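# Raise the tap lever to its top position

## Task

Push the tap's lever up until it reaches its highest position, and make sure it stays there by itself once the robot lets go or withdraws; a lever that is up only because a gripper is still holding it does not count.

## Robot and tools

Robot: two arms, left_arm and right_arm, each with a parallel two-finger gripper. The fingers point along the gripper's own +z axis and the pads close along its y axis. end_effector_position is the spot between the pads when shut; closed fingertips reach about 19 mm past it, fully open ones about 6 mm. Closing pushes the tips roughly 13 mm further out, so keep that margin above surfaces.

Frame: one shared scene frame, origin on the table top midway between the arms. +z is up, +x runs out over the table, left_arm sits on the +y side. The arm names do not correspond to the left or right of a camera picture. Reported hand positions can be a little off, more so at long reach.

Row format (used by every motion tool): 18 numbers, always all 18 even if one arm is idle. First left_arm: x, y, z (metres, absolute target in the scene frame), qw, qx, qy, qz (absolute orientation target, w first), then left_gripper position and speed. Then the same nine for right_arm and right_gripper. Gripper position runs -1 to 1: +1 is 85 mm open, 0 is about 41 mm, pads touch near -0.8, and -1 closes until blocked. Gripper speed also runs -1 to 1: about 20, 85 and 150 mm/s at -1, 0, +1. Grip force is not settable; a full close squeezes roughly 190-235 N per pad. To keep an arm still, resend its last reported pose and the same two gripper numbers; a 0 there is a real command, not 'no change'. To hold an orientation, repeat one fixed quaternion in every row rather than copying a drifted reading.

execute_actions(actions): a list of actions; each action is a list of up to 15 rows, each row lasting one 1/30 s step. If fewer than 15 rows are given, the last is held for the rest. An empty list just returns the current state and images. Every row is a set of absolute targets, not offsets. A target more than 0.6 m from the gripper's current position along any of its own axes makes the action refused for both arms; if the first action fails this (checked against the latest reported state) or any action is malformed, nothing runs.

move(target, speed, blocking): target is one 18-number row as above (absolute poses). Each gripper travels in a straight line to its pose, all arms finishing together, taking 0.5 to 10 s (cut off at 10 s). speed is the path's top speed in m/s, 0.002 to 0.5, default 0.25; rotation is capped at twice that in rad/s. Gripper numbers are applied at the start. Paths ignore obstacles and the other arm, and the hand may lag, wander, or overshoot speed near full stretch. Faster contact hits harder, and aiming further beyond a contact presses harder. blocking=false returns after 0.5 s while motion continues; then only wait or stop are accepted until a result shows the move ended.

wait(seconds): 0 to 10; lets the scene run with the last commands held, returning early if a running move finishes. stop(): brakes a running move; needs stopping distance, fingers keep moving. zoom_image(camera, region): camera is cam_left_wrist or cam_right_wrist (both 672x504); region [x0, y0, x1, y1] in pixels from the top-left, at most 504x504. finished_scene(scene): ends the current scene by its number, irreversibly, after the last command has been held; the result reports success and may present a new task.

Control behaviour: each step the commanded pose is limited to within 70 mm and 16 degrees of the measured pose, then reached by damped inverse kinematics that favours position over orientation. Far targets therefore take several actions, and after an action the arm only continues to its last clipped pose, so resend the remainder. Elbows stop just short of straight. Joint ranges (rad): waist ±69.115, shoulder ±2.250, upper arm roll ±69.115, elbow ±2.580, forearm roll ±69.115, wrist pitch ±2.100, wrist roll ±69.115.

Results: a state line 'left_arm: … | right_arm: …' with each gripper's position and quaternion; 'Hand target' lines giving the pose each arm is now driven toward; position_measured_pct, roughly 50 - 50 x finger position (0 = fully open; stopped below 90 means something is held or blocking, about 90 or more means pads met). A move adds a 'move:' line with the outcome (done, off_target, moving, held, fault) and limits (paced = pose clipped; held = some steps blocked, after which the arm may surge) plus each gripper's remaining distance. 'pose unreachable' means the clearance check altered or blocked that arm's command. Joint torques are listed in joint order, with fixed offsets and noise. Camera images arrive left wrist then right wrist; calibration K, distortion and T_world_to_cam are given per camera and may be slightly off.

Avoid: joint torque reaching the load limit (48.6 N m for waist, shoulder, upper arm roll, elbow; 30.6 for forearm roll, wrist pitch, wrist roll), which freezes that arm 10 s; arms striking or pushing each other; hard hits, slams, very hard pushes, drops and knocked-over objects. Holding loads heats motors: a MOTOR HOT line appears from 60 °C, and at 75 °C the arm goes limp and sinks (OVER-TEMPERATURE FAULT). Before finishing, release and pull back so the lever stays up unaided.

Each tool is called after "Call:" by a JSON object that holds its "method" and its "body", one argument or row to a line.

## Session

I'll start by looking at the current state of the scene.

Call:
{"method": "execute_actions", "body": {
  "actions": []
}}

Scene clock: 0.00 s.
left_arm: end_effector_position=(+0.1742, +0.1950, +0.3346) position_measured_pct=0.0 end_effector_quat_wxyz=(+0.320, -0.246, +0.893, -0.200) | right_arm: end_effector_position=(+0.3994, -0.2829, +0.2004) position_measured_pct=0.0 end_effector_quat_wxyz=(-0.001, -0.017, +1.000, +0.001)
Joint positions: left_arm=[ 0.462 -1.092  0.184  2.392  0.038  1.067  2.578] | right_arm=[-0.054  0.432  0.001  1.655 -0.002  1.055  1.515]
Joint velocities: left_arm=[-0.    -0.     0.001  0.001  0.001  0.    -0.002] | right_arm=[-0.     0.001  0.     0.001 -0.     0.    -0.   ]
Joint torques (N m, as the joint torque sensors report them, + toward a larger angle): no reading
Hand target (left_arm): +0.174, +0.195, +0.335; +0.320, -0.246, +0.893, -0.200
Hand target (right_arm): +0.399, -0.283, +0.200; -0.001, -0.017, +1.000, +0.001

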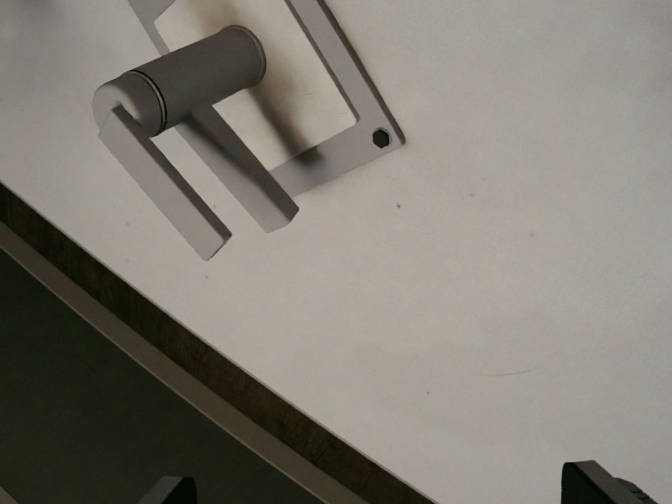

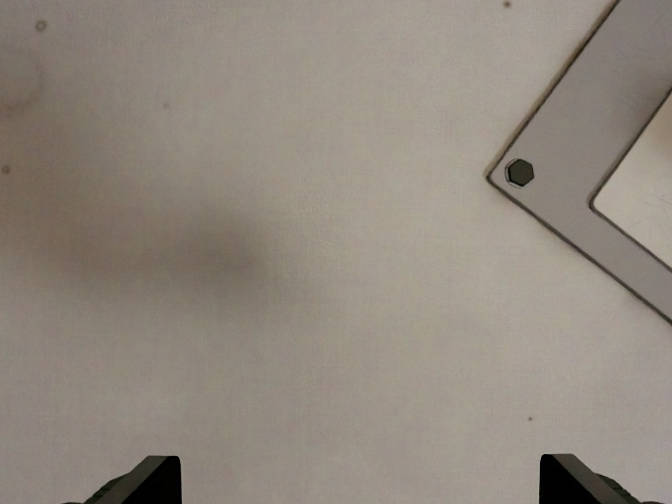

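Call:
{"method": "zoom_image", "body": {
  "camera": "cam_left_wrist",
  "region": [60, 0, 440, 285]
}}

Region (60, 0, 440, 285) of cam_left_wrist's 672x504 image, scaled by 1.326; it fills the top 378 rows of this view, and the rest is white.

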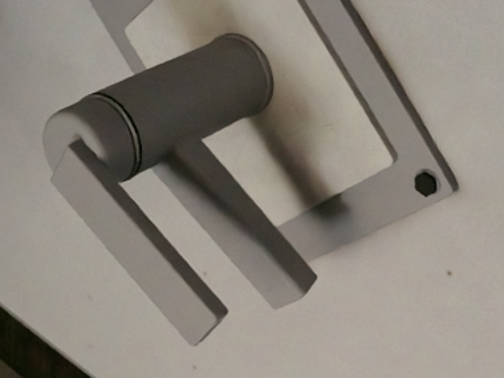

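Call:
{"method": "move", "body": {
  "target": [0.172, 0.050, 0.225, 0.5869, 0.2057, 0.7650, -0.1579, 1, 0, 0.3994, -0.2829, 0.2004, -0.001, -0.017, 1.0, 0.001, 1, 0],
  "speed": 0.25
}}

Scene clock: 54.27 s.
left_arm: end_effector_position=(+0.1700, +0.0487, +0.2249) position_measured_pct=0.0 end_effector_quat_wxyz=(+0.606, +0.137, +0.781, -0.068) | right_arm: end_effector_position=(+0.3994, -0.2829, +0.2004) position_measured_pct=0.0 end_effector_quat_wxyz=(-0.001, -0.017, +1.000, +0.001)
Joint positions: left_arm=[ 0.254 -1.532  1.409  2.579  0.54   0.493  2.422] | right_arm=[-0.053  0.433  0.     1.654 -0.003  1.057  1.517]
Joint velocities: left_arm=[ 0.002 -0.021  0.005  0.001  0.003  0.001  0.011] | right_arm=[ 0.001  0.002 -0.     0.    -0.001 -0.     0.001]
Joint torques (N m, as the joint torque sensors report them, + toward a larger angle): left_arm=[ 0.29  9.41 -5.57 -1.43 -1.16 -2.13  0.07] | right_arm=[  0.33 -16.12   0.76  -8.12   0.26  -0.13   0.16]
Hand target (left_arm): +0.170, +0.049, +0.225; +0.606, +0.137, +0.780, -0.068
Hand target (right_arm): +0.399, -0.283, +0.200; -0.001, -0.017, +1.000, +0.001
Off the commanded pose (left_arm): 0.002 m, 13 deg.
Off the commanded pose (right_arm): 0.000 m, 0 deg.
joint sent to its limit (left arm) — the command would take joint 4 (elbow) past its upper limit, so that joint was sent only as far as its limit.
move: off_target (left_arm)
camera_calibration (this result's frames):
cam_left_wrist: T_world_to_cam=[[0.342236, 0.935976, 0.0825978, -0.114292], [0.243697, -0.173317, 0.954239, -0.183111], [0.907461, -0.306447, -0.28741, 0.071511], [0, 0, 0, 1]] pos_world=[0.0188449, 0.0971526, 0.204725]
cam_right_wrist: T_world_to_cam=[[-0.0336813, 0.999241, -0.0195554, 0.298704], [0.99943, 0.0337158, 0.00143478, -0.333797], [0.00209302, -0.019496, -0.999808, 0.341294], [0, 0, 0, 1]] pos_world=[0.342953, -0.28057, 0.347549]

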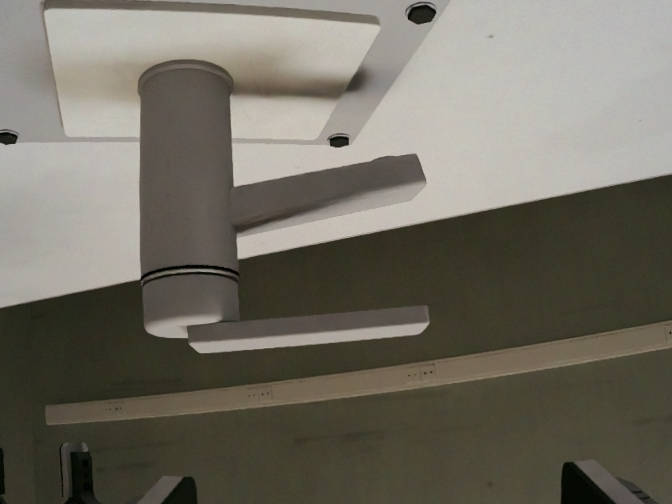

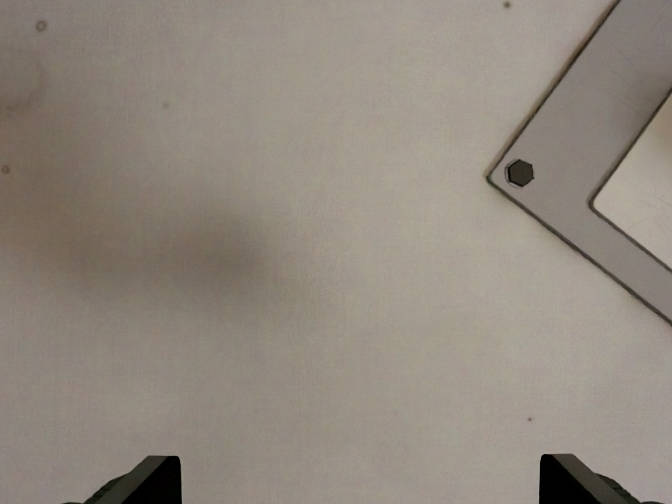

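Call:
{"method": "move", "body": {
  "target": [0.277, 0.031, 0.145, 0.3428, -0.3428, 0.6184, -0.6184, 0.0, 0, 0.367, -0.012, 0.335, 0.0, 0.0, 1.0, 0.0, 1, 0],
  "speed": 0.25
}}

Scene clock: 135.80 s.
left_arm: end_effector_position=(+0.2523, +0.0335, +0.1508) position_measured_pct=50.0 end_effector_quat_wxyz=(+0.496, -0.329, +0.620, -0.511) | right_arm: end_effector_position=(+0.3670, -0.0121, +0.3351) position_measured_pct=0.0 end_effector_quat_wxyz=(-0.000, -0.000, +1.000, +0.000)
Joint positions: left_arm=[ 0.187 -2.196  1.852  2.579  1.399  0.485  3.539] | right_arm=[-0.572  0.474 -0.074  1.137  0.033  1.532  0.895]
Joint velocities: left_arm=[ 0.     0.     0.001 -0.    -0.    -0.    -0.001] | right_arm=[-0.     0.001  0.     0.001  0.    -0.    -0.   ]
Joint torques (N m, as the joint torque sensors report them, + toward a larger angle): left_arm=[-0.08  2.23 -4.15  5.61 -0.68 -2.22  0.  ] | right_arm=[  0.34 -18.02   0.6   -9.29   0.23  -0.14   0.01]
Hand target (left_arm): +0.253, +0.033, +0.152; +0.497, -0.328, +0.619, -0.512
Hand target (right_arm): +0.367, -0.012, +0.335; -0.000, -0.000, +1.000, +0.000
Off the commanded pose (left_arm): 0.025 m, 21 deg.
Off the commanded pose (right_arm): 0.000 m, 0 deg.
TORQUE FAULT: the external load on joint 2 (shoulder) of the left arm reached its load limit, and that arm stopped for 10 seconds. That time counts as 18 of the actions that you can send in this scene. A torque fault stops only its own arm. That arm's remaining commands of this call were not run. That arm's gripper holds where it stopped, with its grip as last carried out, and that arm accepts commands again: back off and push less far. That arm stops again, at the same cost, whenever a joint's load reaches its limit.
move: fault (left_arm); limits=paced
camera_calibration (this result's frames):
cam_left_wrist: T_world_to_cam=[[0.147324, 0.278427, -0.949091, 0.104627], [0.314139, 0.896707, 0.311822, -0.0918884], [0.937876, -0.344085, 0.0446421, -0.0856407], [0, 0, 0, 1]] pos_world=[0.093772, 0.0237985, 0.131776]
cam_right_wrist: T_world_to_cam=[[-0.000489006, 0.999771, -0.0213825, 0.0180675], [0.999997, 0.000541457, 0.00244729, -0.311641], [0.0024583, -0.0213812, -0.999768, 0.481178], [0, 0, 0, 1]] pos_world=[0.310466, -0.00760641, 0.482216]

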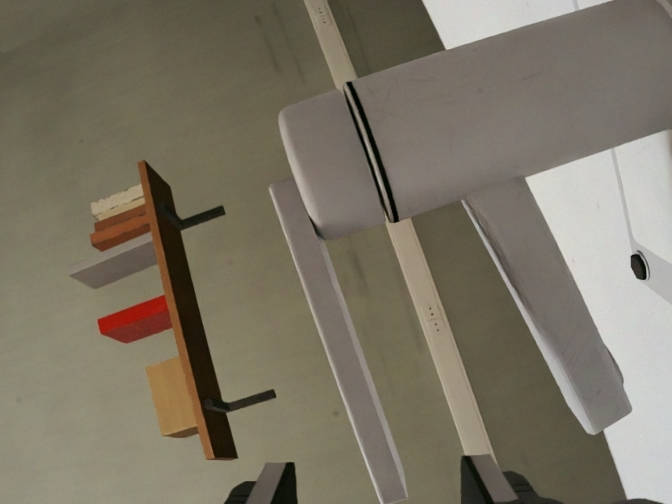

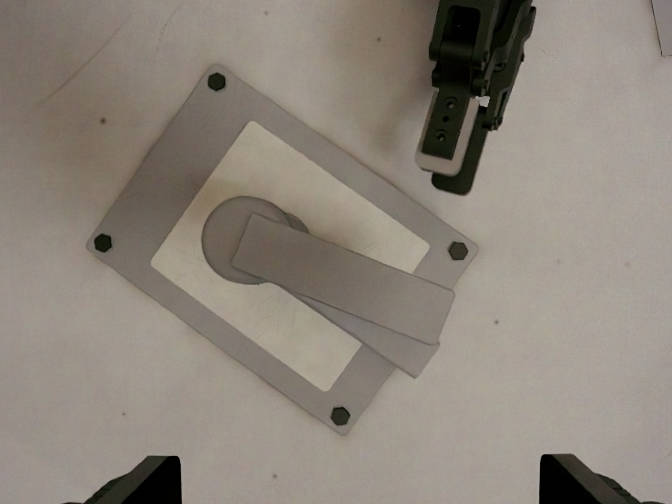

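Call:
{"method": "zoom_image", "body": {
  "camera": "cam_left_wrist",
  "region": [200, 40, 672, 394]
}}

Call:
{"method": "zoom_image", "body": {
  "camera": "cam_right_wrist",
  "region": [150, 0, 600, 400]
}}

Region (200, 40, 672, 394) of cam_left_wrist's 672x504 image, scaled by 1.068; it fills the top 378 rows of this view, and the rest is white.

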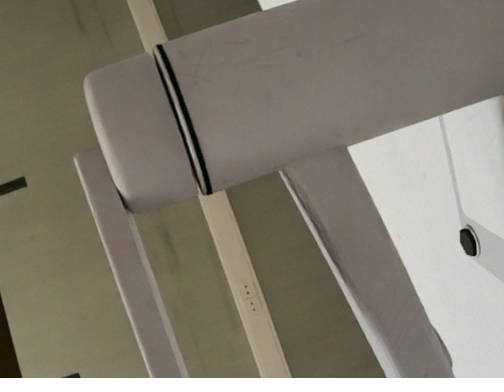

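Region (150, 0, 600, 400) of cam_right_wrist's 672x504 image, scaled by 1.120.

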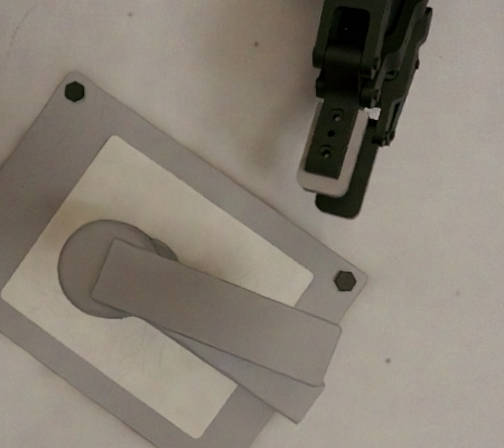

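Call:
{"method": "move", "body": {
  "target": [0.262, 0.120, 0.170, 0.1530, -0.1530, 0.6903, -0.6903, 0.0, 0, 0.367, -0.012, 0.335, 0.0, 0.0, 1.0, 0.0, 1, 0],
  "speed": 0.2
}}

Scene clock: 198.70 s.
left_arm: end_effector_position=(+0.2482, +0.0475, +0.1426) position_measured_pct=50.0 end_effector_quat_wxyz=(+0.484, -0.343, +0.606, -0.531) | right_arm: end_effector_position=(+0.3670, -0.0120, +0.3350) position_measured_pct=0.0 end_effector_quat_wxyz=(-0.000, +0.000, +1.000, +0.000)
Joint positions: left_arm=[ 0.272 -2.19   1.963  2.579  1.307  0.466  3.765] | right_arm=[-0.573  0.474 -0.074  1.138  0.034  1.531  0.894]
Joint velocities: left_arm=[ 0.     0.     0.001 -0.     0.001 -0.     0.   ] | right_arm=[ 0.001  0.     0.     0.001  0.     0.    -0.001]
Joint torques (N m, as the joint torque sensors report them, + toward a larger angle): left_arm=[-0.62  1.86 -4.01  6.52 -1.03 -2.15  0.37] | right_arm=[  0.29 -18.17   0.47  -9.33   0.2   -0.28   0.01]
Hand target (left_arm): +0.249, +0.047, +0.144; +0.485, -0.342, +0.604, -0.531
Hand target (right_arm): +0.367, -0.012, +0.335; -0.000, +0.000, +1.000, +0.000
Off the commanded pose (left_arm): 0.079 m, 49 deg.
Off the commanded pose (right_arm): 0.000 m, 0 deg.
TORQUE FAULT: the external load on joint 2 (shoulder) of the left arm reached its load limit, and that arm stopped for 10 seconds. That time counts as 16 of the actions that you can send in this scene. A torque fault stops only its own arm. That arm's remaining commands of this call were not run. That arm's gripper holds where it stopped, with its grip as last carried out, and that arm accepts commands again: back off and push less far. That arm stops again, at the same cost, whenever a joint's load reaches its limit.
move: fault (left_arm)
camera_calibration (this result's frames):
cam_left_wrist: T_world_to_cam=[[0.147139, 0.220548, -0.964214, 0.098563], [0.319866, 0.911835, 0.257378, -0.0949279], [0.935968, -0.346289, 0.0636212, -0.078743], [0, 0, 0, 1]] pos_world=[0.0895626, 0.0375529, 0.124478]
cam_right_wrist: T_world_to_cam=[[0.000348676, 0.999767, -0.0215875, 0.0177491], [0.999994, -0.000275393, 0.00339759, -0.312015], [0.00339085, -0.0215885, -0.999761, 0.480699], [0, 0, 0, 1]] pos_world=[0.310377, -0.00745331, 0.482027]

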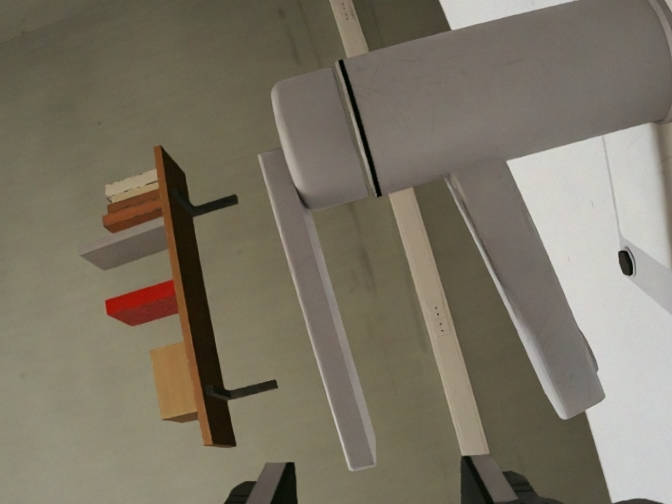

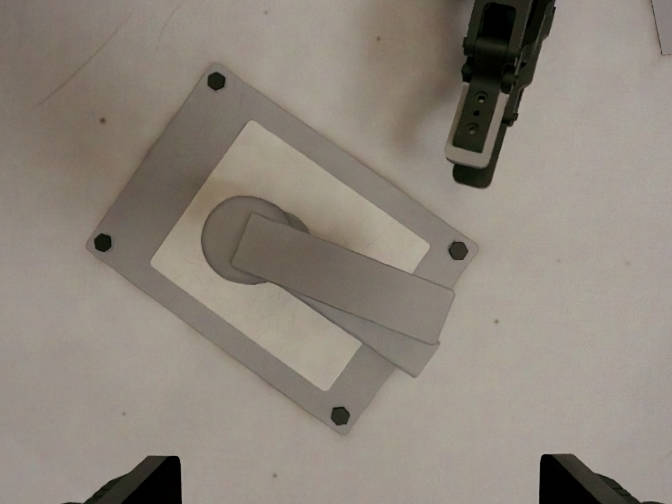

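Call:
{"method": "move", "body": {
  "target": [0.170, 0.049, 0.225, 0.606, 0.137, 0.781, -0.068, 0.0, 0, 0.367, -0.012, 0.335, 0.0, 0.0, 1.0, 0.0, 1, 0],
  "speed": 0.15
}}

Scene clock: 225.73 s.
left_arm: end_effector_position=(+0.1707, +0.0499, +0.2251) position_measured_pct=50.0 end_effector_quat_wxyz=(+0.606, +0.135, +0.781, -0.067) | right_arm: end_effector_position=(+0.3670, -0.0120, +0.3350) position_measured_pct=0.0 end_effector_quat_wxyz=(-0.000, +0.000, +1.000, -0.000)
Joint positions: left_arm=[ 0.254 -1.362  1.565  2.579  0.139  0.406  2.913] | right_arm=[-0.573  0.474 -0.074  1.138  0.034  1.531  0.894]
Joint velocities: left_arm=[ 0.004  0.007 -0.001 -0.     0.001  0.     0.   ] | right_arm=[-0.    -0.001  0.001  0.002  0.    -0.     0.   ]
Joint torques (N m, as the joint torque sensors report them, + toward a larger angle): left_arm=[-0.43  9.49 -5.74 -0.85 -1.01 -0.48  0.29] | right_arm=[  0.21 -18.08   0.46  -9.29   0.1   -0.22   0.04]
Hand target (left_arm): +0.171, +0.050, +0.225; +0.606, +0.135, +0.781, -0.067
Hand target (right_arm): +0.367, -0.012, +0.335; -0.000, -0.000, +1.000, -0.000
Off the commanded pose (left_arm): 0.001 m, 0 deg.
Off the commanded pose (right_arm): 0.000 m, 0 deg.
joint sent to its limit (left arm) — the command would take joint 4 (elbow) past its upper limit, so that joint was sent only as far as its limit.
move: done
camera_calibration (this result's frames):
cam_left_wrist: T_world_to_cam=[[0.337637, 0.937803, 0.0807909, -0.114548], [0.244424, -0.170239, 0.954608, -0.183682], [0.908987, -0.302564, -0.286701, 0.0707079], [0, 0, 0, 1]] pos_world=[0.0192995, 0.0975477, 0.204871]
cam_right_wrist: T_world_to_cam=[[0.000345861, 0.999767, -0.0215878, 0.01775], [0.999994, -0.000272565, 0.00339812, -0.312014], [0.00339144, -0.0215888, -0.999761, 0.480699], [0, 0, 0, 1]] pos_world=[0.310376, -0.00745319, 0.482027]

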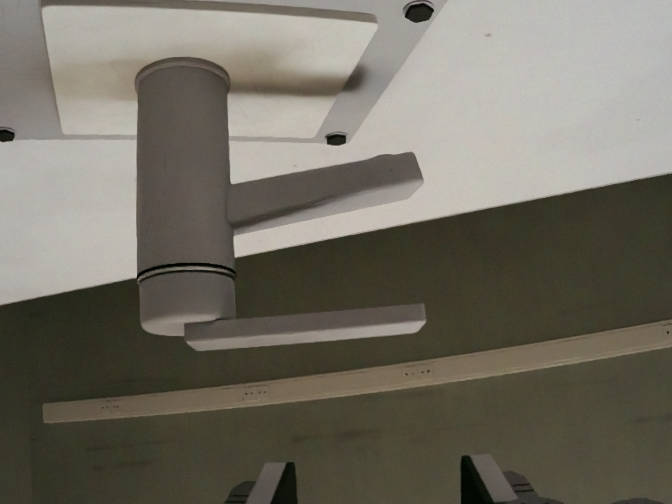

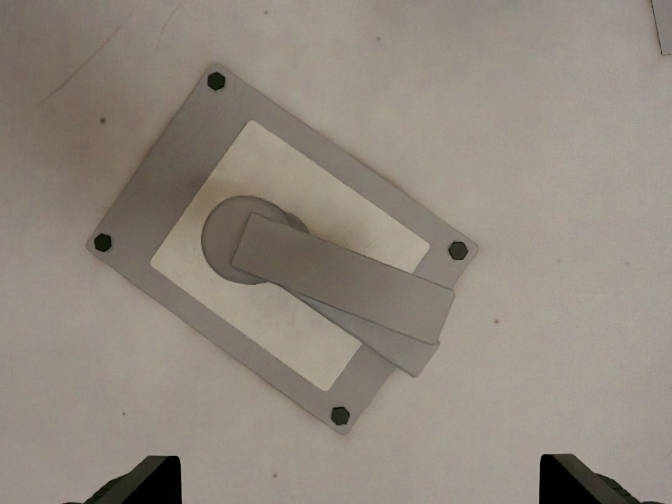

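Call:
{"method": "move", "body": {
  "target": [0.174, 0.195, 0.335, 0.320, -0.246, 0.893, -0.200, 0.0, 0, 0.367, -0.012, 0.335, 0.0, 0.0, 1.0, 0.0, 1, 0],
  "speed": 0.25
}}

Scene clock: 265.30 s.
left_arm: end_effector_position=(+0.1748, +0.1953, +0.3350) position_measured_pct=50.0 end_effector_quat_wxyz=(+0.321, -0.247, +0.892, -0.200) | right_arm: end_effector_position=(+0.3670, -0.0120, +0.3350) position_measured_pct=0.0 end_effector_quat_wxyz=(-0.000, -0.000, +1.000, -0.000)
Joint positions: left_arm=[ 0.68  -1.027  0.252  2.394 -0.121  1.054  2.886] | right_arm=[-0.573  0.474 -0.074  1.138  0.034  1.531  0.894]
Joint velocities: left_arm=[ 0.003  0.001 -0.001 -0.001  0.003  0.    -0.007] | right_arm=[-0.001 -0.    -0.    -0.002 -0.    -0.     0.   ]
Joint torques (N m, as the joint torque sensors report them, + toward a larger angle): left_arm=[ -0.07   6.29  -1.52 -10.02  -0.8   -2.07   0.29] | right_arm=[  0.16 -18.07   0.44  -9.25   0.18  -0.2   -0.05]
Hand target (left_arm): +0.175, +0.195, +0.335; +0.320, -0.247, +0.893, -0.200
Hand target (right_arm): +0.367, -0.012, +0.335; -0.000, -0.000, +1.000, -0.000
Off the commanded pose (left_arm): 0.001 m, 0 deg.
Off the commanded pose (right_arm): 0.000 m, 0 deg.
move: done
camera_calibration (this result's frames):
cam_left_wrist: T_world_to_cam=[[-0.261723, 0.808518, -0.527068, 0.0724432], [0.70161, 0.534388, 0.471353, -0.320458], [0.662755, -0.246432, -0.707125, 0.315388], [0, 0, 0, 1]] pos_world=[0.0347709, 0.190399, 0.41225]
cam_right_wrist: T_world_to_cam=[[0.000345846, 0.999767, -0.0215876, 0.0177499], [0.999994, -0.000272546, 0.00339832, -0.312014], [0.00339164, -0.0215887, -0.999761, 0.480699], [0, 0, 0, 1]] pos_world=[0.310376, -0.00745319, 0.482027]

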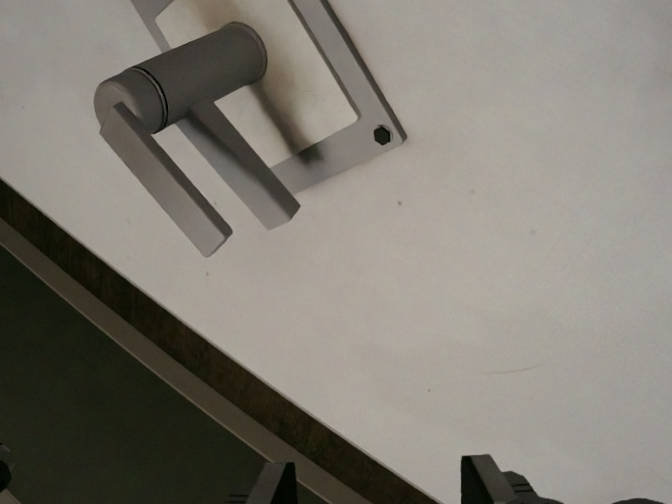

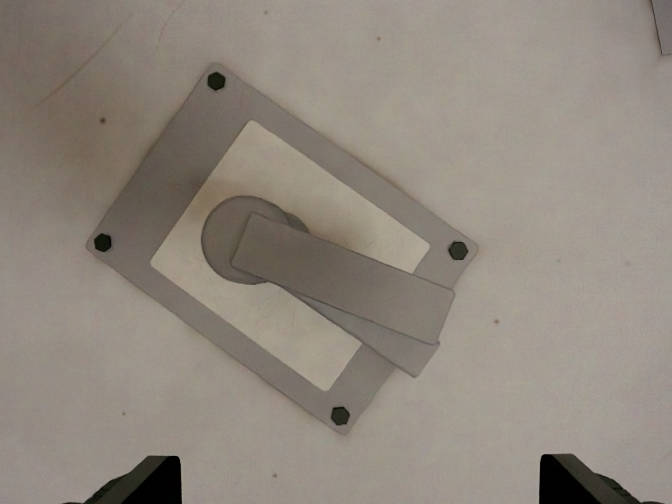

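Call:
{"method": "move", "body": {
  "target": [0.340, 0.085, 0.150, -0.1228, 0.1228, 0.6964, -0.6964, 0.0, 0, 0.367, -0.012, 0.335, 0.0, 0.0, 1.0, 0.0, 1, 0],
  "speed": 0.2
}}

Scene clock: 280.90 s.
left_arm: end_effector_position=(+0.3402, +0.0856, +0.1493) position_measured_pct=50.0 end_effector_quat_wxyz=(-0.124, +0.121, +0.699, -0.694) | right_arm: end_effector_position=(+0.3670, -0.0120, +0.3350) position_measured_pct=0.0 end_effector_quat_wxyz=(-0.000, -0.000, +1.000, -0.000)
Joint positions: left_arm=[ 2.281 -1.957 -1.675  1.924 -0.43   0.981  1.627] | right_arm=[-0.573  0.474 -0.074  1.138  0.034  1.531  0.894]
Joint velocities: left_arm=[ 0.01  -0.008 -0.004 -0.003  0.005 -0.001 -0.005] | right_arm=[-0.    -0.001  0.     0.     0.     0.     0.001]
Joint torques (N m, as the joint torque sensors report them, + toward a larger angle): left_arm=[ 0.33 12.24  8.46  3.97  2.64 -0.35 -0.03] | right_arm=[  0.47 -18.1    0.49  -9.26   0.2   -0.23   0.08]
Hand target (left_arm): +0.340, +0.085, +0.149; -0.124, +0.121, +0.698, -0.695
Hand target (right_arm): +0.367, -0.012, +0.335; -0.000, -0.000, +1.000, -0.000
Off the commanded pose (left_arm): 0.001 m, 0 deg.
Off the commanded pose (right_arm): 0.000 m, 0 deg.
move: done
camera_calibration (this result's frames):
cam_left_wrist: T_world_to_cam=[[0.0152477, -0.043123, -0.998953, 0.155636], [0.930181, -0.365874, 0.0299921, -0.225136], [-0.366785, -0.929665, 0.0345335, 0.345413], [0, 0, 0, 1]] pos_world=[0.333736, 0.245458, 0.150297]
cam_right_wrist: T_world_to_cam=[[0.000345848, 0.999767, -0.0215877, 0.01775], [0.999994, -0.000272547, 0.00339833, -0.312014], [0.00339165, -0.0215888, -0.999761, 0.480699], [0, 0, 0, 1]] pos_world=[0.310376, -0.00745317, 0.482027]

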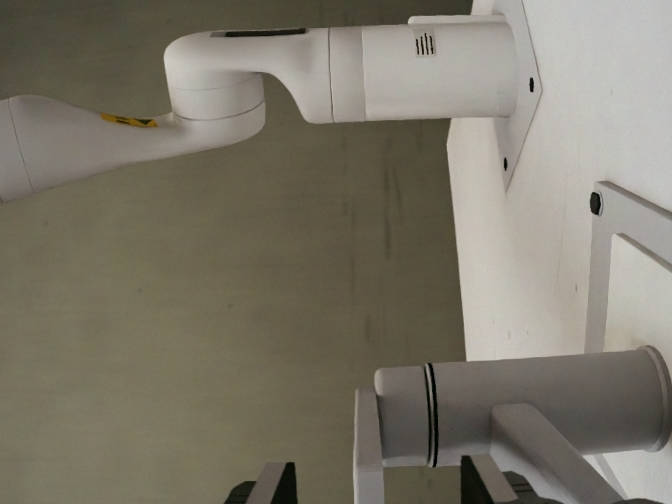

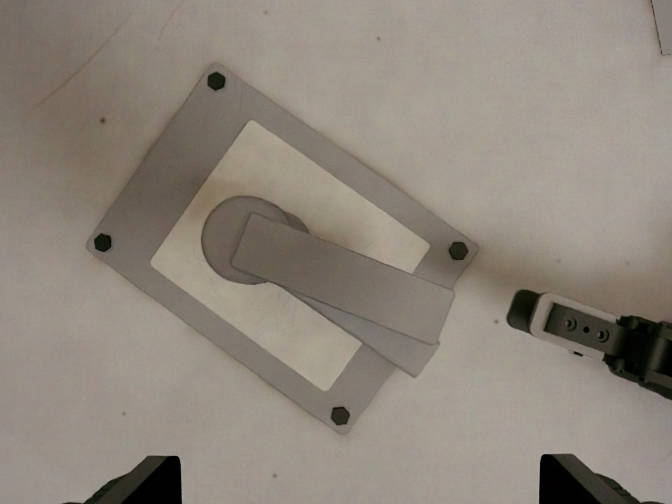

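Call:
{"method": "zoom_image", "body": {
  "camera": "cam_right_wrist",
  "region": [380, 230, 672, 430]
}}

Call:
{"method": "zoom_image", "body": {
  "camera": "cam_left_wrist",
  "region": [220, 300, 672, 504]
}}

Region (380, 230, 672, 430) of cam_right_wrist's 672x504 image, scaled by 1.726; it fills the top 345 rows of this view, and the rest is white.

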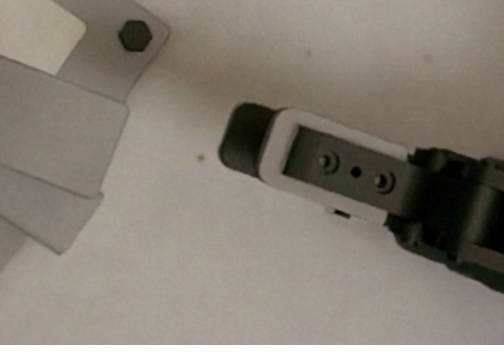

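Region (220, 300, 672, 504) of cam_left_wrist's 672x504 image, scaled by 1.115; it fills the top 227 rows of this view, and the rest is white.

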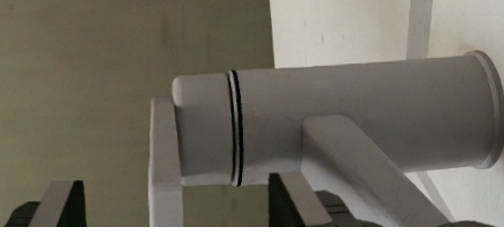

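Call:
{"method": "move", "body": {
  "target": [0.3278, 0.0087, 0.150, -0.1228, 0.1228, 0.6964, -0.6964, 0.0, 0, 0.367, -0.012, 0.335, 0.0, 0.0, 1.0, 0.0, 1, 0],
  "speed": 0.1
}}

Scene clock: 330.33 s.
left_arm: end_effector_position=(+0.3278, +0.0090, +0.1497) position_measured_pct=50.0 end_effector_quat_wxyz=(-0.123, +0.122, +0.697, -0.696) | right_arm: end_effector_position=(+0.3670, -0.0120, +0.3350) position_measured_pct=0.0 end_effector_quat_wxyz=(-0.000, +0.000, +1.000, -0.000)
Joint positions: left_arm=[ 2.448 -1.976 -1.69   1.99  -0.484  0.751  1.662] | right_arm=[-0.573  0.474 -0.074  1.138  0.034  1.531  0.894]
Joint velocities: left_arm=[ 0.008 -0.    -0.    -0.    -0.001 -0.    -0.001] | right_arm=[ 0.001  0.     0.    -0.    -0.     0.    -0.   ]
Joint torques (N m, as the joint torque sensors report them, + toward a larger angle): left_arm=[ 0.32 11.83  8.77  4.53  1.97 -0.36 -0.02] | right_arm=[  0.24 -18.13   0.39  -9.2    0.19  -0.22   0.05]
Hand target (left_arm): +0.328, +0.009, +0.150; -0.123, +0.123, +0.697, -0.696
Hand target (right_arm): +0.367, -0.012, +0.335; -0.000, -0.000, +1.000, -0.000
Off the commanded pose (left_arm): 0.000 m, 0 deg.
Off the commanded pose (right_arm): 0.000 m, 0 deg.
move: done
camera_calibration (this result's frames):
cam_left_wrist: T_world_to_cam=[[0.018187, -0.0489621, -0.998635, 0.152027], [0.92953, -0.367088, 0.0349265, -0.242155], [-0.368297, -0.928897, 0.0388355, 0.269464], [0, 0, 0, 1]] pos_world=[0.321569, 0.168856, 0.149812]
cam_right_wrist: T_world_to_cam=[[0.000346031, 0.999767, -0.0215878, 0.01775], [0.999994, -0.000272733, 0.00339817, -0.312014], [0.00339149, -0.0215888, -0.999761, 0.480699], [0, 0, 0, 1]] pos_world=[0.310376, -0.00745328, 0.482027]

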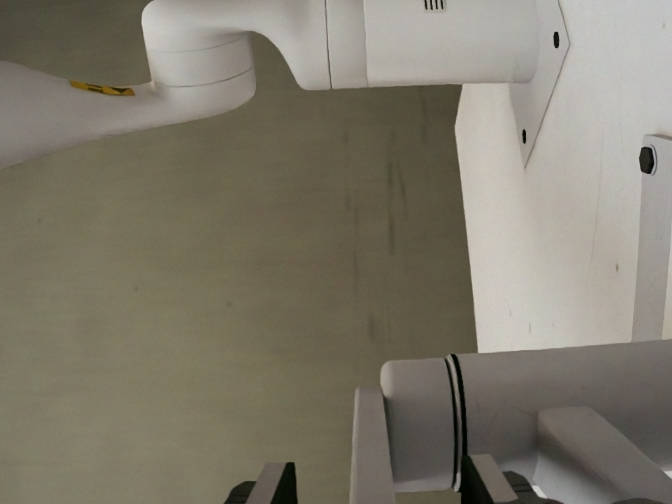

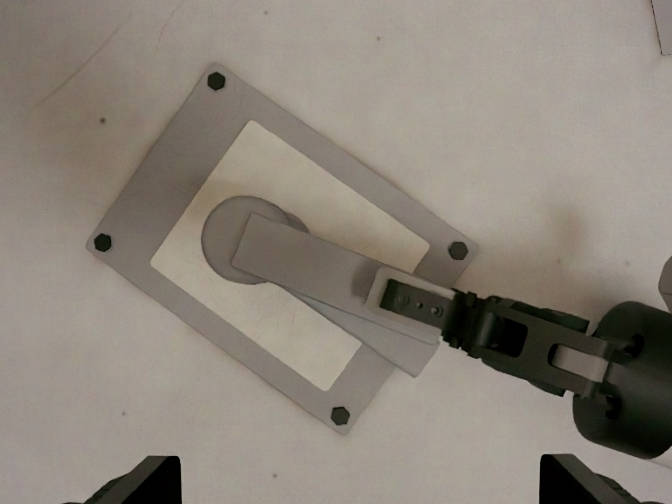

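Call:
{"method": "move", "body": {
  "target": [0.32545, 0.00294, 0.17676, -0.09961, 0.14226, 0.80675, -0.56489, -0.45, 0, 0.367, -0.20, 0.335, 0.0, 0.0, 0.9763, 0.2164, 1, 0],
  "speed": 0.2
}}

Scene clock: 371.20 s.
left_arm: end_effector_position=(+0.3254, +0.0032, +0.1762) position_measured_pct=72.6 end_effector_quat_wxyz=(-0.099, +0.142, +0.807, -0.565) | right_arm: end_effector_position=(+0.3670, -0.1997, +0.3351) position_measured_pct=0.0 end_effector_quat_wxyz=(+0.001, -0.001, +0.976, +0.217)
Joint positions: left_arm=[ 2.544 -1.532 -1.663  2.096 -0.496  0.599  1.926] | right_arm=[ 0.066  0.269 -0.015  1.536 -0.443  1.364  1.686]
Joint velocities: left_arm=[ 0.001  0.002 -0.    -0.    -0.     0.001  0.002] | right_arm=[ 0.001 -0.     0.003  0.001 -0.002  0.     0.002]
Joint torques (N m, as the joint torque sensors report them, + toward a larger angle): left_arm=[ 0.4  12.9   9.98  0.67  1.35 -1.28  0.6 ] | right_arm=[  0.44 -13.91   0.33  -9.02  -1.2   -0.22   0.09]
Hand target (left_arm): +0.326, +0.003, +0.177; -0.099, +0.142, +0.807, -0.565
Hand target (right_arm): +0.367, -0.200, +0.335; +0.001, -0.000, +0.976, +0.217
Off the commanded pose (left_arm): 0.001 m, 0 deg.
Off the commanded pose (right_arm): 0.000 m, 0 deg.
move: done
camera_calibration (this result's frames):
cam_left_wrist: T_world_to_cam=[[0.135558, 0.274141, -0.952087, 0.130764], [0.926037, -0.376707, 0.023381, -0.239765], [-0.352248, -0.884838, -0.304931, 0.317332], [0, 0, 0, 1]] pos_world=[0.316085, 0.154618, 0.226869]
cam_right_wrist: T_world_to_cam=[[-0.000965823, 0.915163, 0.403083, 0.0466364], [0.999991, -0.000820488, 0.00425891, -0.31244], [0.00422832, 0.403083, -0.915154, 0.532901], [0, 0, 0, 1]] pos_world=[0.310229, -0.257739, 0.470218]

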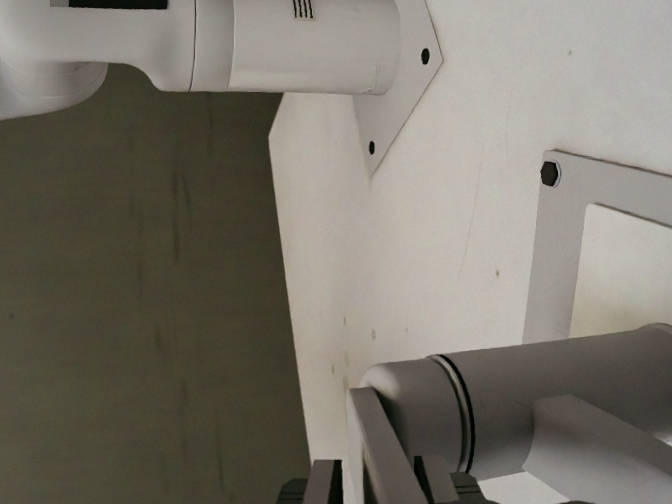

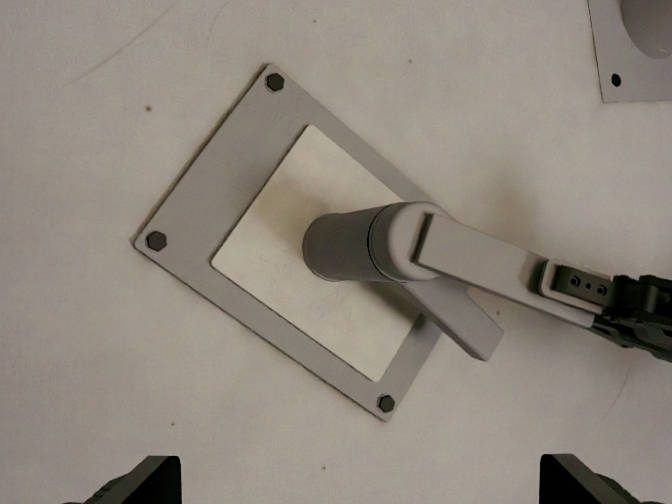

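Call:
{"method": "zoom_image", "body": {
  "camera": "cam_left_wrist",
  "region": [250, 300, 672, 504]
}}

Call:
{"method": "zoom_image", "body": {
  "camera": "cam_right_wrist",
  "region": [250, 150, 672, 420]
}}

Region (250, 300, 672, 504) of cam_left_wrist's 672x504 image, scaled by 1.194; it fills the top 244 rows of this view, and the rest is white.

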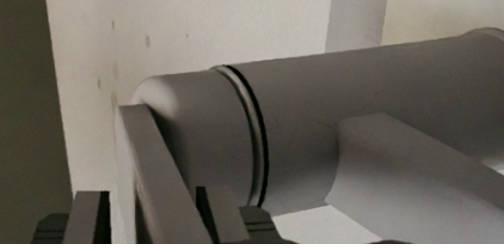

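Region (250, 150, 672, 420) of cam_right_wrist's 672x504 image, scaled by 1.194; it fills the top 322 rows of this view, and the rest is white.

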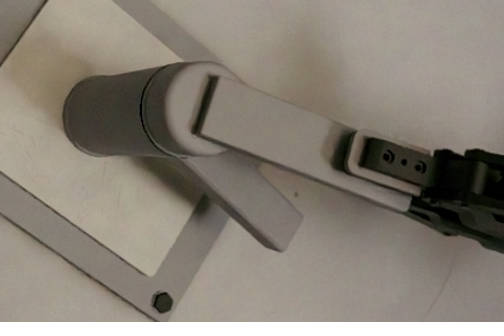

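Call:
{"method": "move", "body": {
  "target": [0.31990, -0.01142, 0.19995, -0.07339, 0.15739, 0.89258, -0.41622, -0.45, 0, 0.367, -0.20, 0.335, 0.0, 0.0, 0.9763, 0.2164, 1, 0],
  "speed": 0.2
}}

Scene clock: 378.60 s.
left_arm: end_effector_position=(+0.3200, -0.0017, +0.1856) position_measured_pct=71.8 end_effector_quat_wxyz=(-0.081, +0.151, +0.897, -0.407) | right_arm: end_effector_position=(+0.3670, -0.2000, +0.3350) position_measured_pct=0.0 end_effector_quat_wxyz=(+0.000, +0.000, +0.976, +0.216)
Joint positions: left_arm=[ 2.674 -1.108 -1.672  2.092 -0.479  0.611  2.178] | right_arm=[ 0.066  0.27  -0.014  1.536 -0.442  1.365  1.685]
Joint velocities: left_arm=[ 0.004 -0.001  0.014 -0.001 -0.034  0.01   0.035] | right_arm=[ 0.    -0.     0.    -0.001 -0.     0.    -0.001]
Joint torques (N m, as the joint torque sensors report them, + toward a larger angle): left_arm=[ 4.25 18.28 31.44 -7.57  7.01 -5.67  0.18] | right_arm=[  0.22 -13.84   0.23  -8.98  -0.93   0.01   0.09]
Hand target (left_arm): +0.320, -0.011, +0.200; -0.073, +0.157, +0.892, -0.417
Hand target (right_arm): +0.367, -0.200, +0.335; +0.000, +0.000, +0.976, +0.216
Off the commanded pose (left_arm): 0.017 m, 2 deg.
Off the commanded pose (right_arm): 0.000 m, 0 deg.
move: off_target (left_arm)
camera_calibration (this result's frames):
cam_left_wrist: T_world_to_cam=[[0.226324, 0.582201, -0.78091, 0.0815327], [0.925756, -0.377883, -0.0134236, -0.229891], [-0.302907, -0.719894, -0.6245, 0.357839], [0, 0, 0, 1]] pos_world=[0.302762, 0.123266, 0.284054]
cam_right_wrist: T_world_to_cam=[[0.000345579, 0.915252, 0.402882, 0.0466066], [0.999994, -0.00168413, 0.00296818, -0.312204], [0.00339513, 0.402878, -0.915247, 0.533221], [0, 0, 0, 1]] pos_world=[0.310375, -0.258006, 0.470179]

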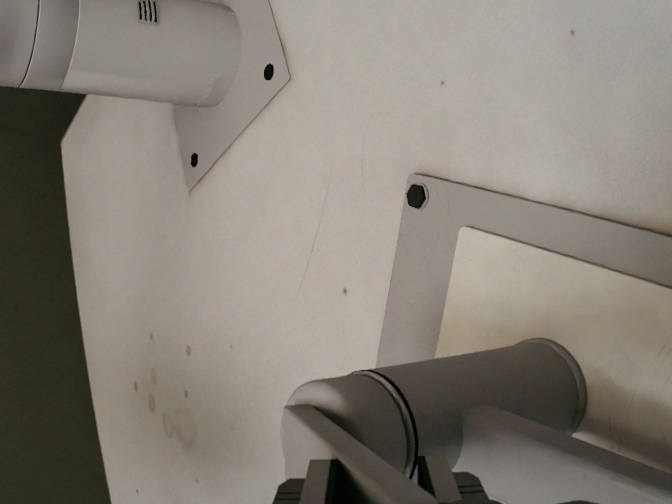

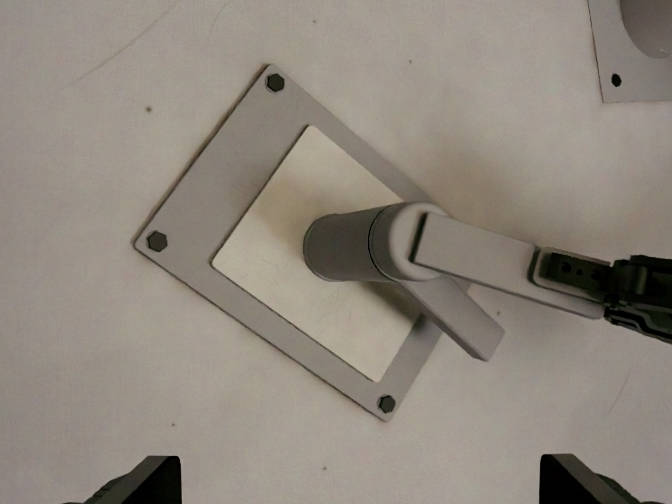

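Call:
{"method": "execute_actions", "body": {
  "actions": [
    [[0.3225, -0.0018, 0.1850, -0.08945, 0.14886, 0.84419, -0.50724, 0.2, 0.5, 0.367, -0.20, 0.335, 0.0, 0.0, 0.9763, 0.2164, 1, 0]]
  ]
}}

Scene clock: 383.80 s.
left_arm: end_effector_position=(+0.3225, -0.0017, +0.1847) position_measured_pct=40.1 end_effector_quat_wxyz=(-0.088, +0.151, +0.846, -0.504) | right_arm: end_effector_position=(+0.3670, -0.2000, +0.3350) position_measured_pct=0.0 end_effector_quat_wxyz=(+0.000, +0.000, +0.976, +0.216)
Joint positions: left_arm=[ 2.595 -1.35  -1.652  2.109 -0.499  0.579  2.039] | right_arm=[ 0.066  0.27  -0.014  1.536 -0.442  1.365  1.685]
Joint velocities: left_arm=[-0.015 -0.043  0.005 -0.006  0.028  0.008 -0.04 ] | right_arm=[ 0.     0.     0.    -0.003  0.     0.    -0.   ]
Joint torques (N m, as the joint torque sensors report them, + toward a larger angle): left_arm=[ 0.43 12.63  9.19 -1.14  1.49 -1.25  0.31] | right_arm=[  0.27 -13.97   0.22  -8.98  -1.     0.03   0.07]
Hand target (left_arm): +0.322, -0.002, +0.185; -0.090, +0.149, +0.844, -0.507
Hand target (right_arm): +0.367, -0.200, +0.335; -0.000, -0.000, +0.976, +0.216
Off the commanded pose (left_arm): 0.000 m, 1 deg.
Off the commanded pose (right_arm): 0.000 m, 0 deg.
camera_calibration (this result's frames):
cam_left_wrist: T_world_to_cam=[[0.186043, 0.400599, -0.897167, 0.114434], [0.923771, -0.382378, 0.0208221, -0.237988], [-0.334716, -0.832651, -0.4412, 0.334242], [0, 0, 0, 1]] pos_world=[0.310432, 0.141463, 0.25509]
cam_right_wrist: T_world_to_cam=[[0.000346284, 0.915252, 0.402883, 0.0466061], [0.999994, -0.00168358, 0.00296518, -0.312203], [0.00339217, 0.402879, -0.915247, 0.533222], [0, 0, 0, 1]] pos_world=[0.310376, -0.258006, 0.470178]

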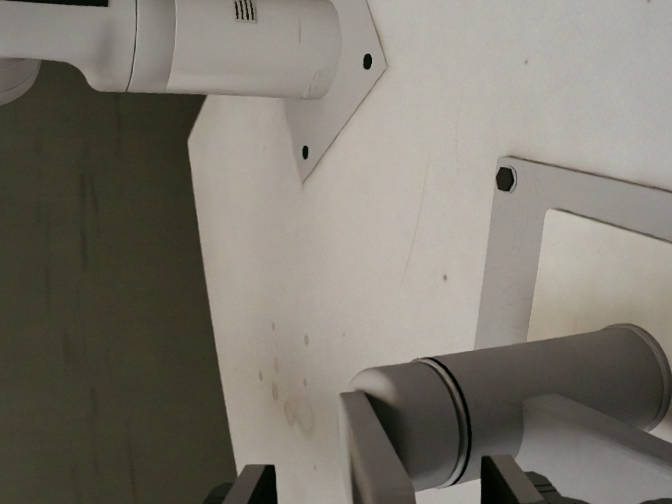

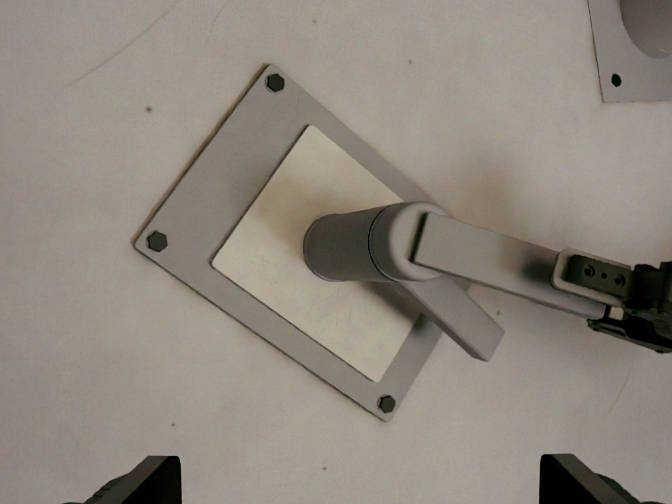

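Call:
{"method": "move", "body": {
  "target": [0.3448, 0.0559, 0.2178, -0.08945, 0.14886, 0.84419, -0.50724, 0.2, 0.5, 0.367, -0.20, 0.335, 0.0, 0.0, 0.9763, 0.2164, 1, 0],
  "speed": 0.15
}}

Scene clock: 392.20 s.
left_arm: end_effector_position=(+0.3447, +0.0555, +0.2180) position_measured_pct=40.1 end_effector_quat_wxyz=(-0.090, +0.149, +0.844, -0.508) | right_arm: end_effector_position=(+0.3670, -0.2000, +0.3350) position_measured_pct=0.0 end_effector_quat_wxyz=(+0.000, +0.000, +0.976, +0.216)
Joint positions: left_arm=[ 2.448 -1.363 -1.542  2.023 -0.424  0.816  1.98 ] | right_arm=[ 0.066  0.27  -0.014  1.536 -0.442  1.365  1.685]
Joint velocities: left_arm=[-0.007 -0.001  0.    -0.001  0.     0.    -0.   ] | right_arm=[-0.     0.002  0.     0.     0.     0.     0.001]
Joint torques (N m, as the joint torque sensors report them, + toward a larger angle): left_arm=[ 0.   12.79  8.95 -1.78  1.62 -1.27  0.22] | right_arm=[  0.42 -14.07   0.35  -9.01  -1.06  -0.04   0.07]
Hand target (left_arm): +0.345, +0.056, +0.218; -0.090, +0.149, +0.844, -0.508
Hand target (right_arm): +0.367, -0.200, +0.335; -0.000, -0.000, +0.976, +0.216
Off the commanded pose (left_arm): 0.000 m, 0 deg.
Off the commanded pose (right_arm): 0.000 m, 0 deg.
move: done
camera_calibration (this result's frames):
cam_left_wrist: T_world_to_cam=[[0.180511, 0.393959, -0.901228, 0.120427], [0.924248, -0.381349, 0.0184208, -0.236953], [-0.336425, -0.836283, -0.432953, 0.40298], [0, 0, 0, 1]] pos_world=[0.332837, 0.1992, 0.287369]
cam_right_wrist: T_world_to_cam=[[0.000346356, 0.915252, 0.402883, 0.0466062], [0.999994, -0.00168369, 0.00296526, -0.312203], [0.00339229, 0.402879, -0.915247, 0.533222], [0, 0, 0, 1]] pos_world=[0.310376, -0.258006, 0.470178]

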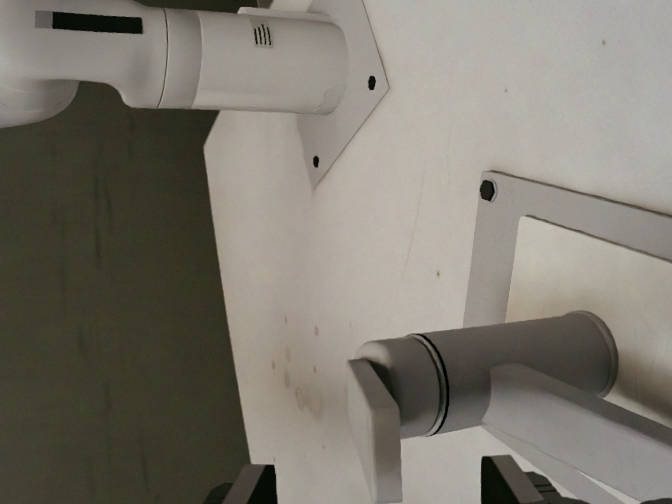

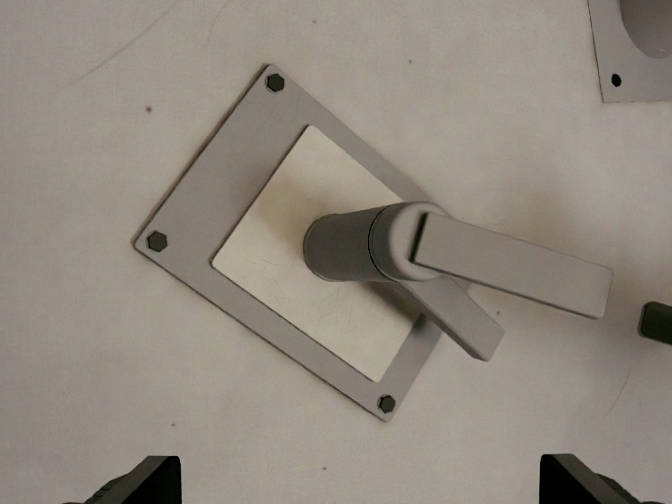

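Call:
{"method": "move", "body": {
  "target": [0.3200, -0.0084, 0.1982, -0.08945, 0.14886, 0.84419, -0.50724, 0.2, 0.5, 0.367, -0.20, 0.335, 0.0, 0.0, 0.9763, 0.2164, 1, 0],
  "speed": 0.12
}}

Scene clock: 413.80 s.
left_arm: end_effector_position=(+0.3202, -0.0080, +0.1980) position_measured_pct=40.1 end_effector_quat_wxyz=(-0.089, +0.148, +0.844, -0.507) | right_arm: end_effector_position=(+0.3670, -0.2000, +0.3350) position_measured_pct=0.0 end_effector_quat_wxyz=(+0.000, +0.000, +0.976, +0.216)
Joint positions: left_arm=[ 2.605 -1.33  -1.628  2.109 -0.479  0.573  2.06 ] | right_arm=[ 0.066  0.27  -0.014  1.536 -0.442  1.365  1.685]
Joint velocities: left_arm=[0.008 0.002 0.001 0.001 0.    0.    0.002] | right_arm=[ 0.     0.002  0.    -0.001  0.     0.     0.001]
Joint torques (N m, as the joint torque sensors report them, + toward a larger angle): left_arm=[ 0.04 12.27  8.74 -1.67  1.41 -1.37  0.37] | right_arm=[  0.29 -13.89   0.24  -8.93  -0.97  -0.13   0.05]
Hand target (left_arm): +0.320, -0.008, +0.198; -0.089, +0.149, +0.844, -0.507
Hand target (right_arm): +0.367, -0.200, +0.335; -0.000, -0.000, +0.976, +0.216
Off the commanded pose (left_arm): 0.000 m, 0 deg.
Off the commanded pose (right_arm): 0.000 m, 0 deg.
move: done
camera_calibration (this result's frames):
cam_left_wrist: T_world_to_cam=[[0.179676, 0.395898, -0.900545, 0.131961], [0.925146, -0.379189, 0.0178853, -0.238348], [-0.334396, -0.83635, -0.434394, 0.332546], [0, 0, 0, 1]] pos_world=[0.307998, 0.135502, 0.267556]
cam_right_wrist: T_world_to_cam=[[0.000346187, 0.915252, 0.402883, 0.0466061], [0.999994, -0.00168362, 0.0029655, -0.312203], [0.00339248, 0.402879, -0.915247, 0.533222], [0, 0, 0, 1]] pos_world=[0.310376, -0.258006, 0.470178]

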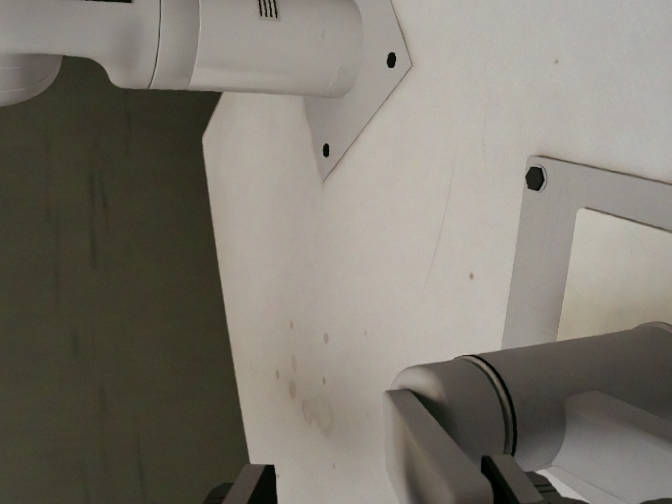

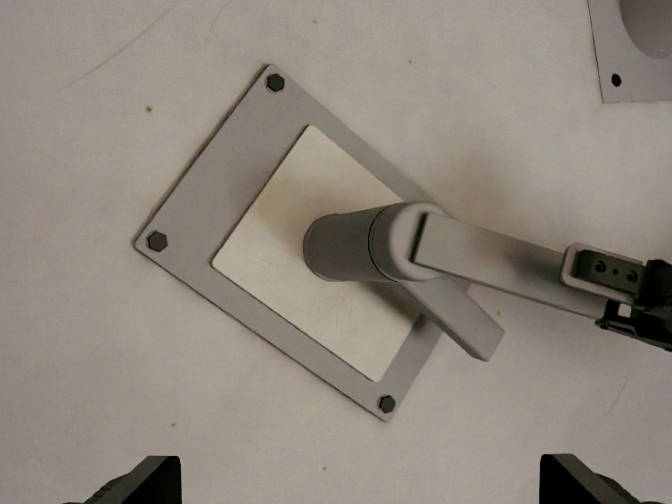

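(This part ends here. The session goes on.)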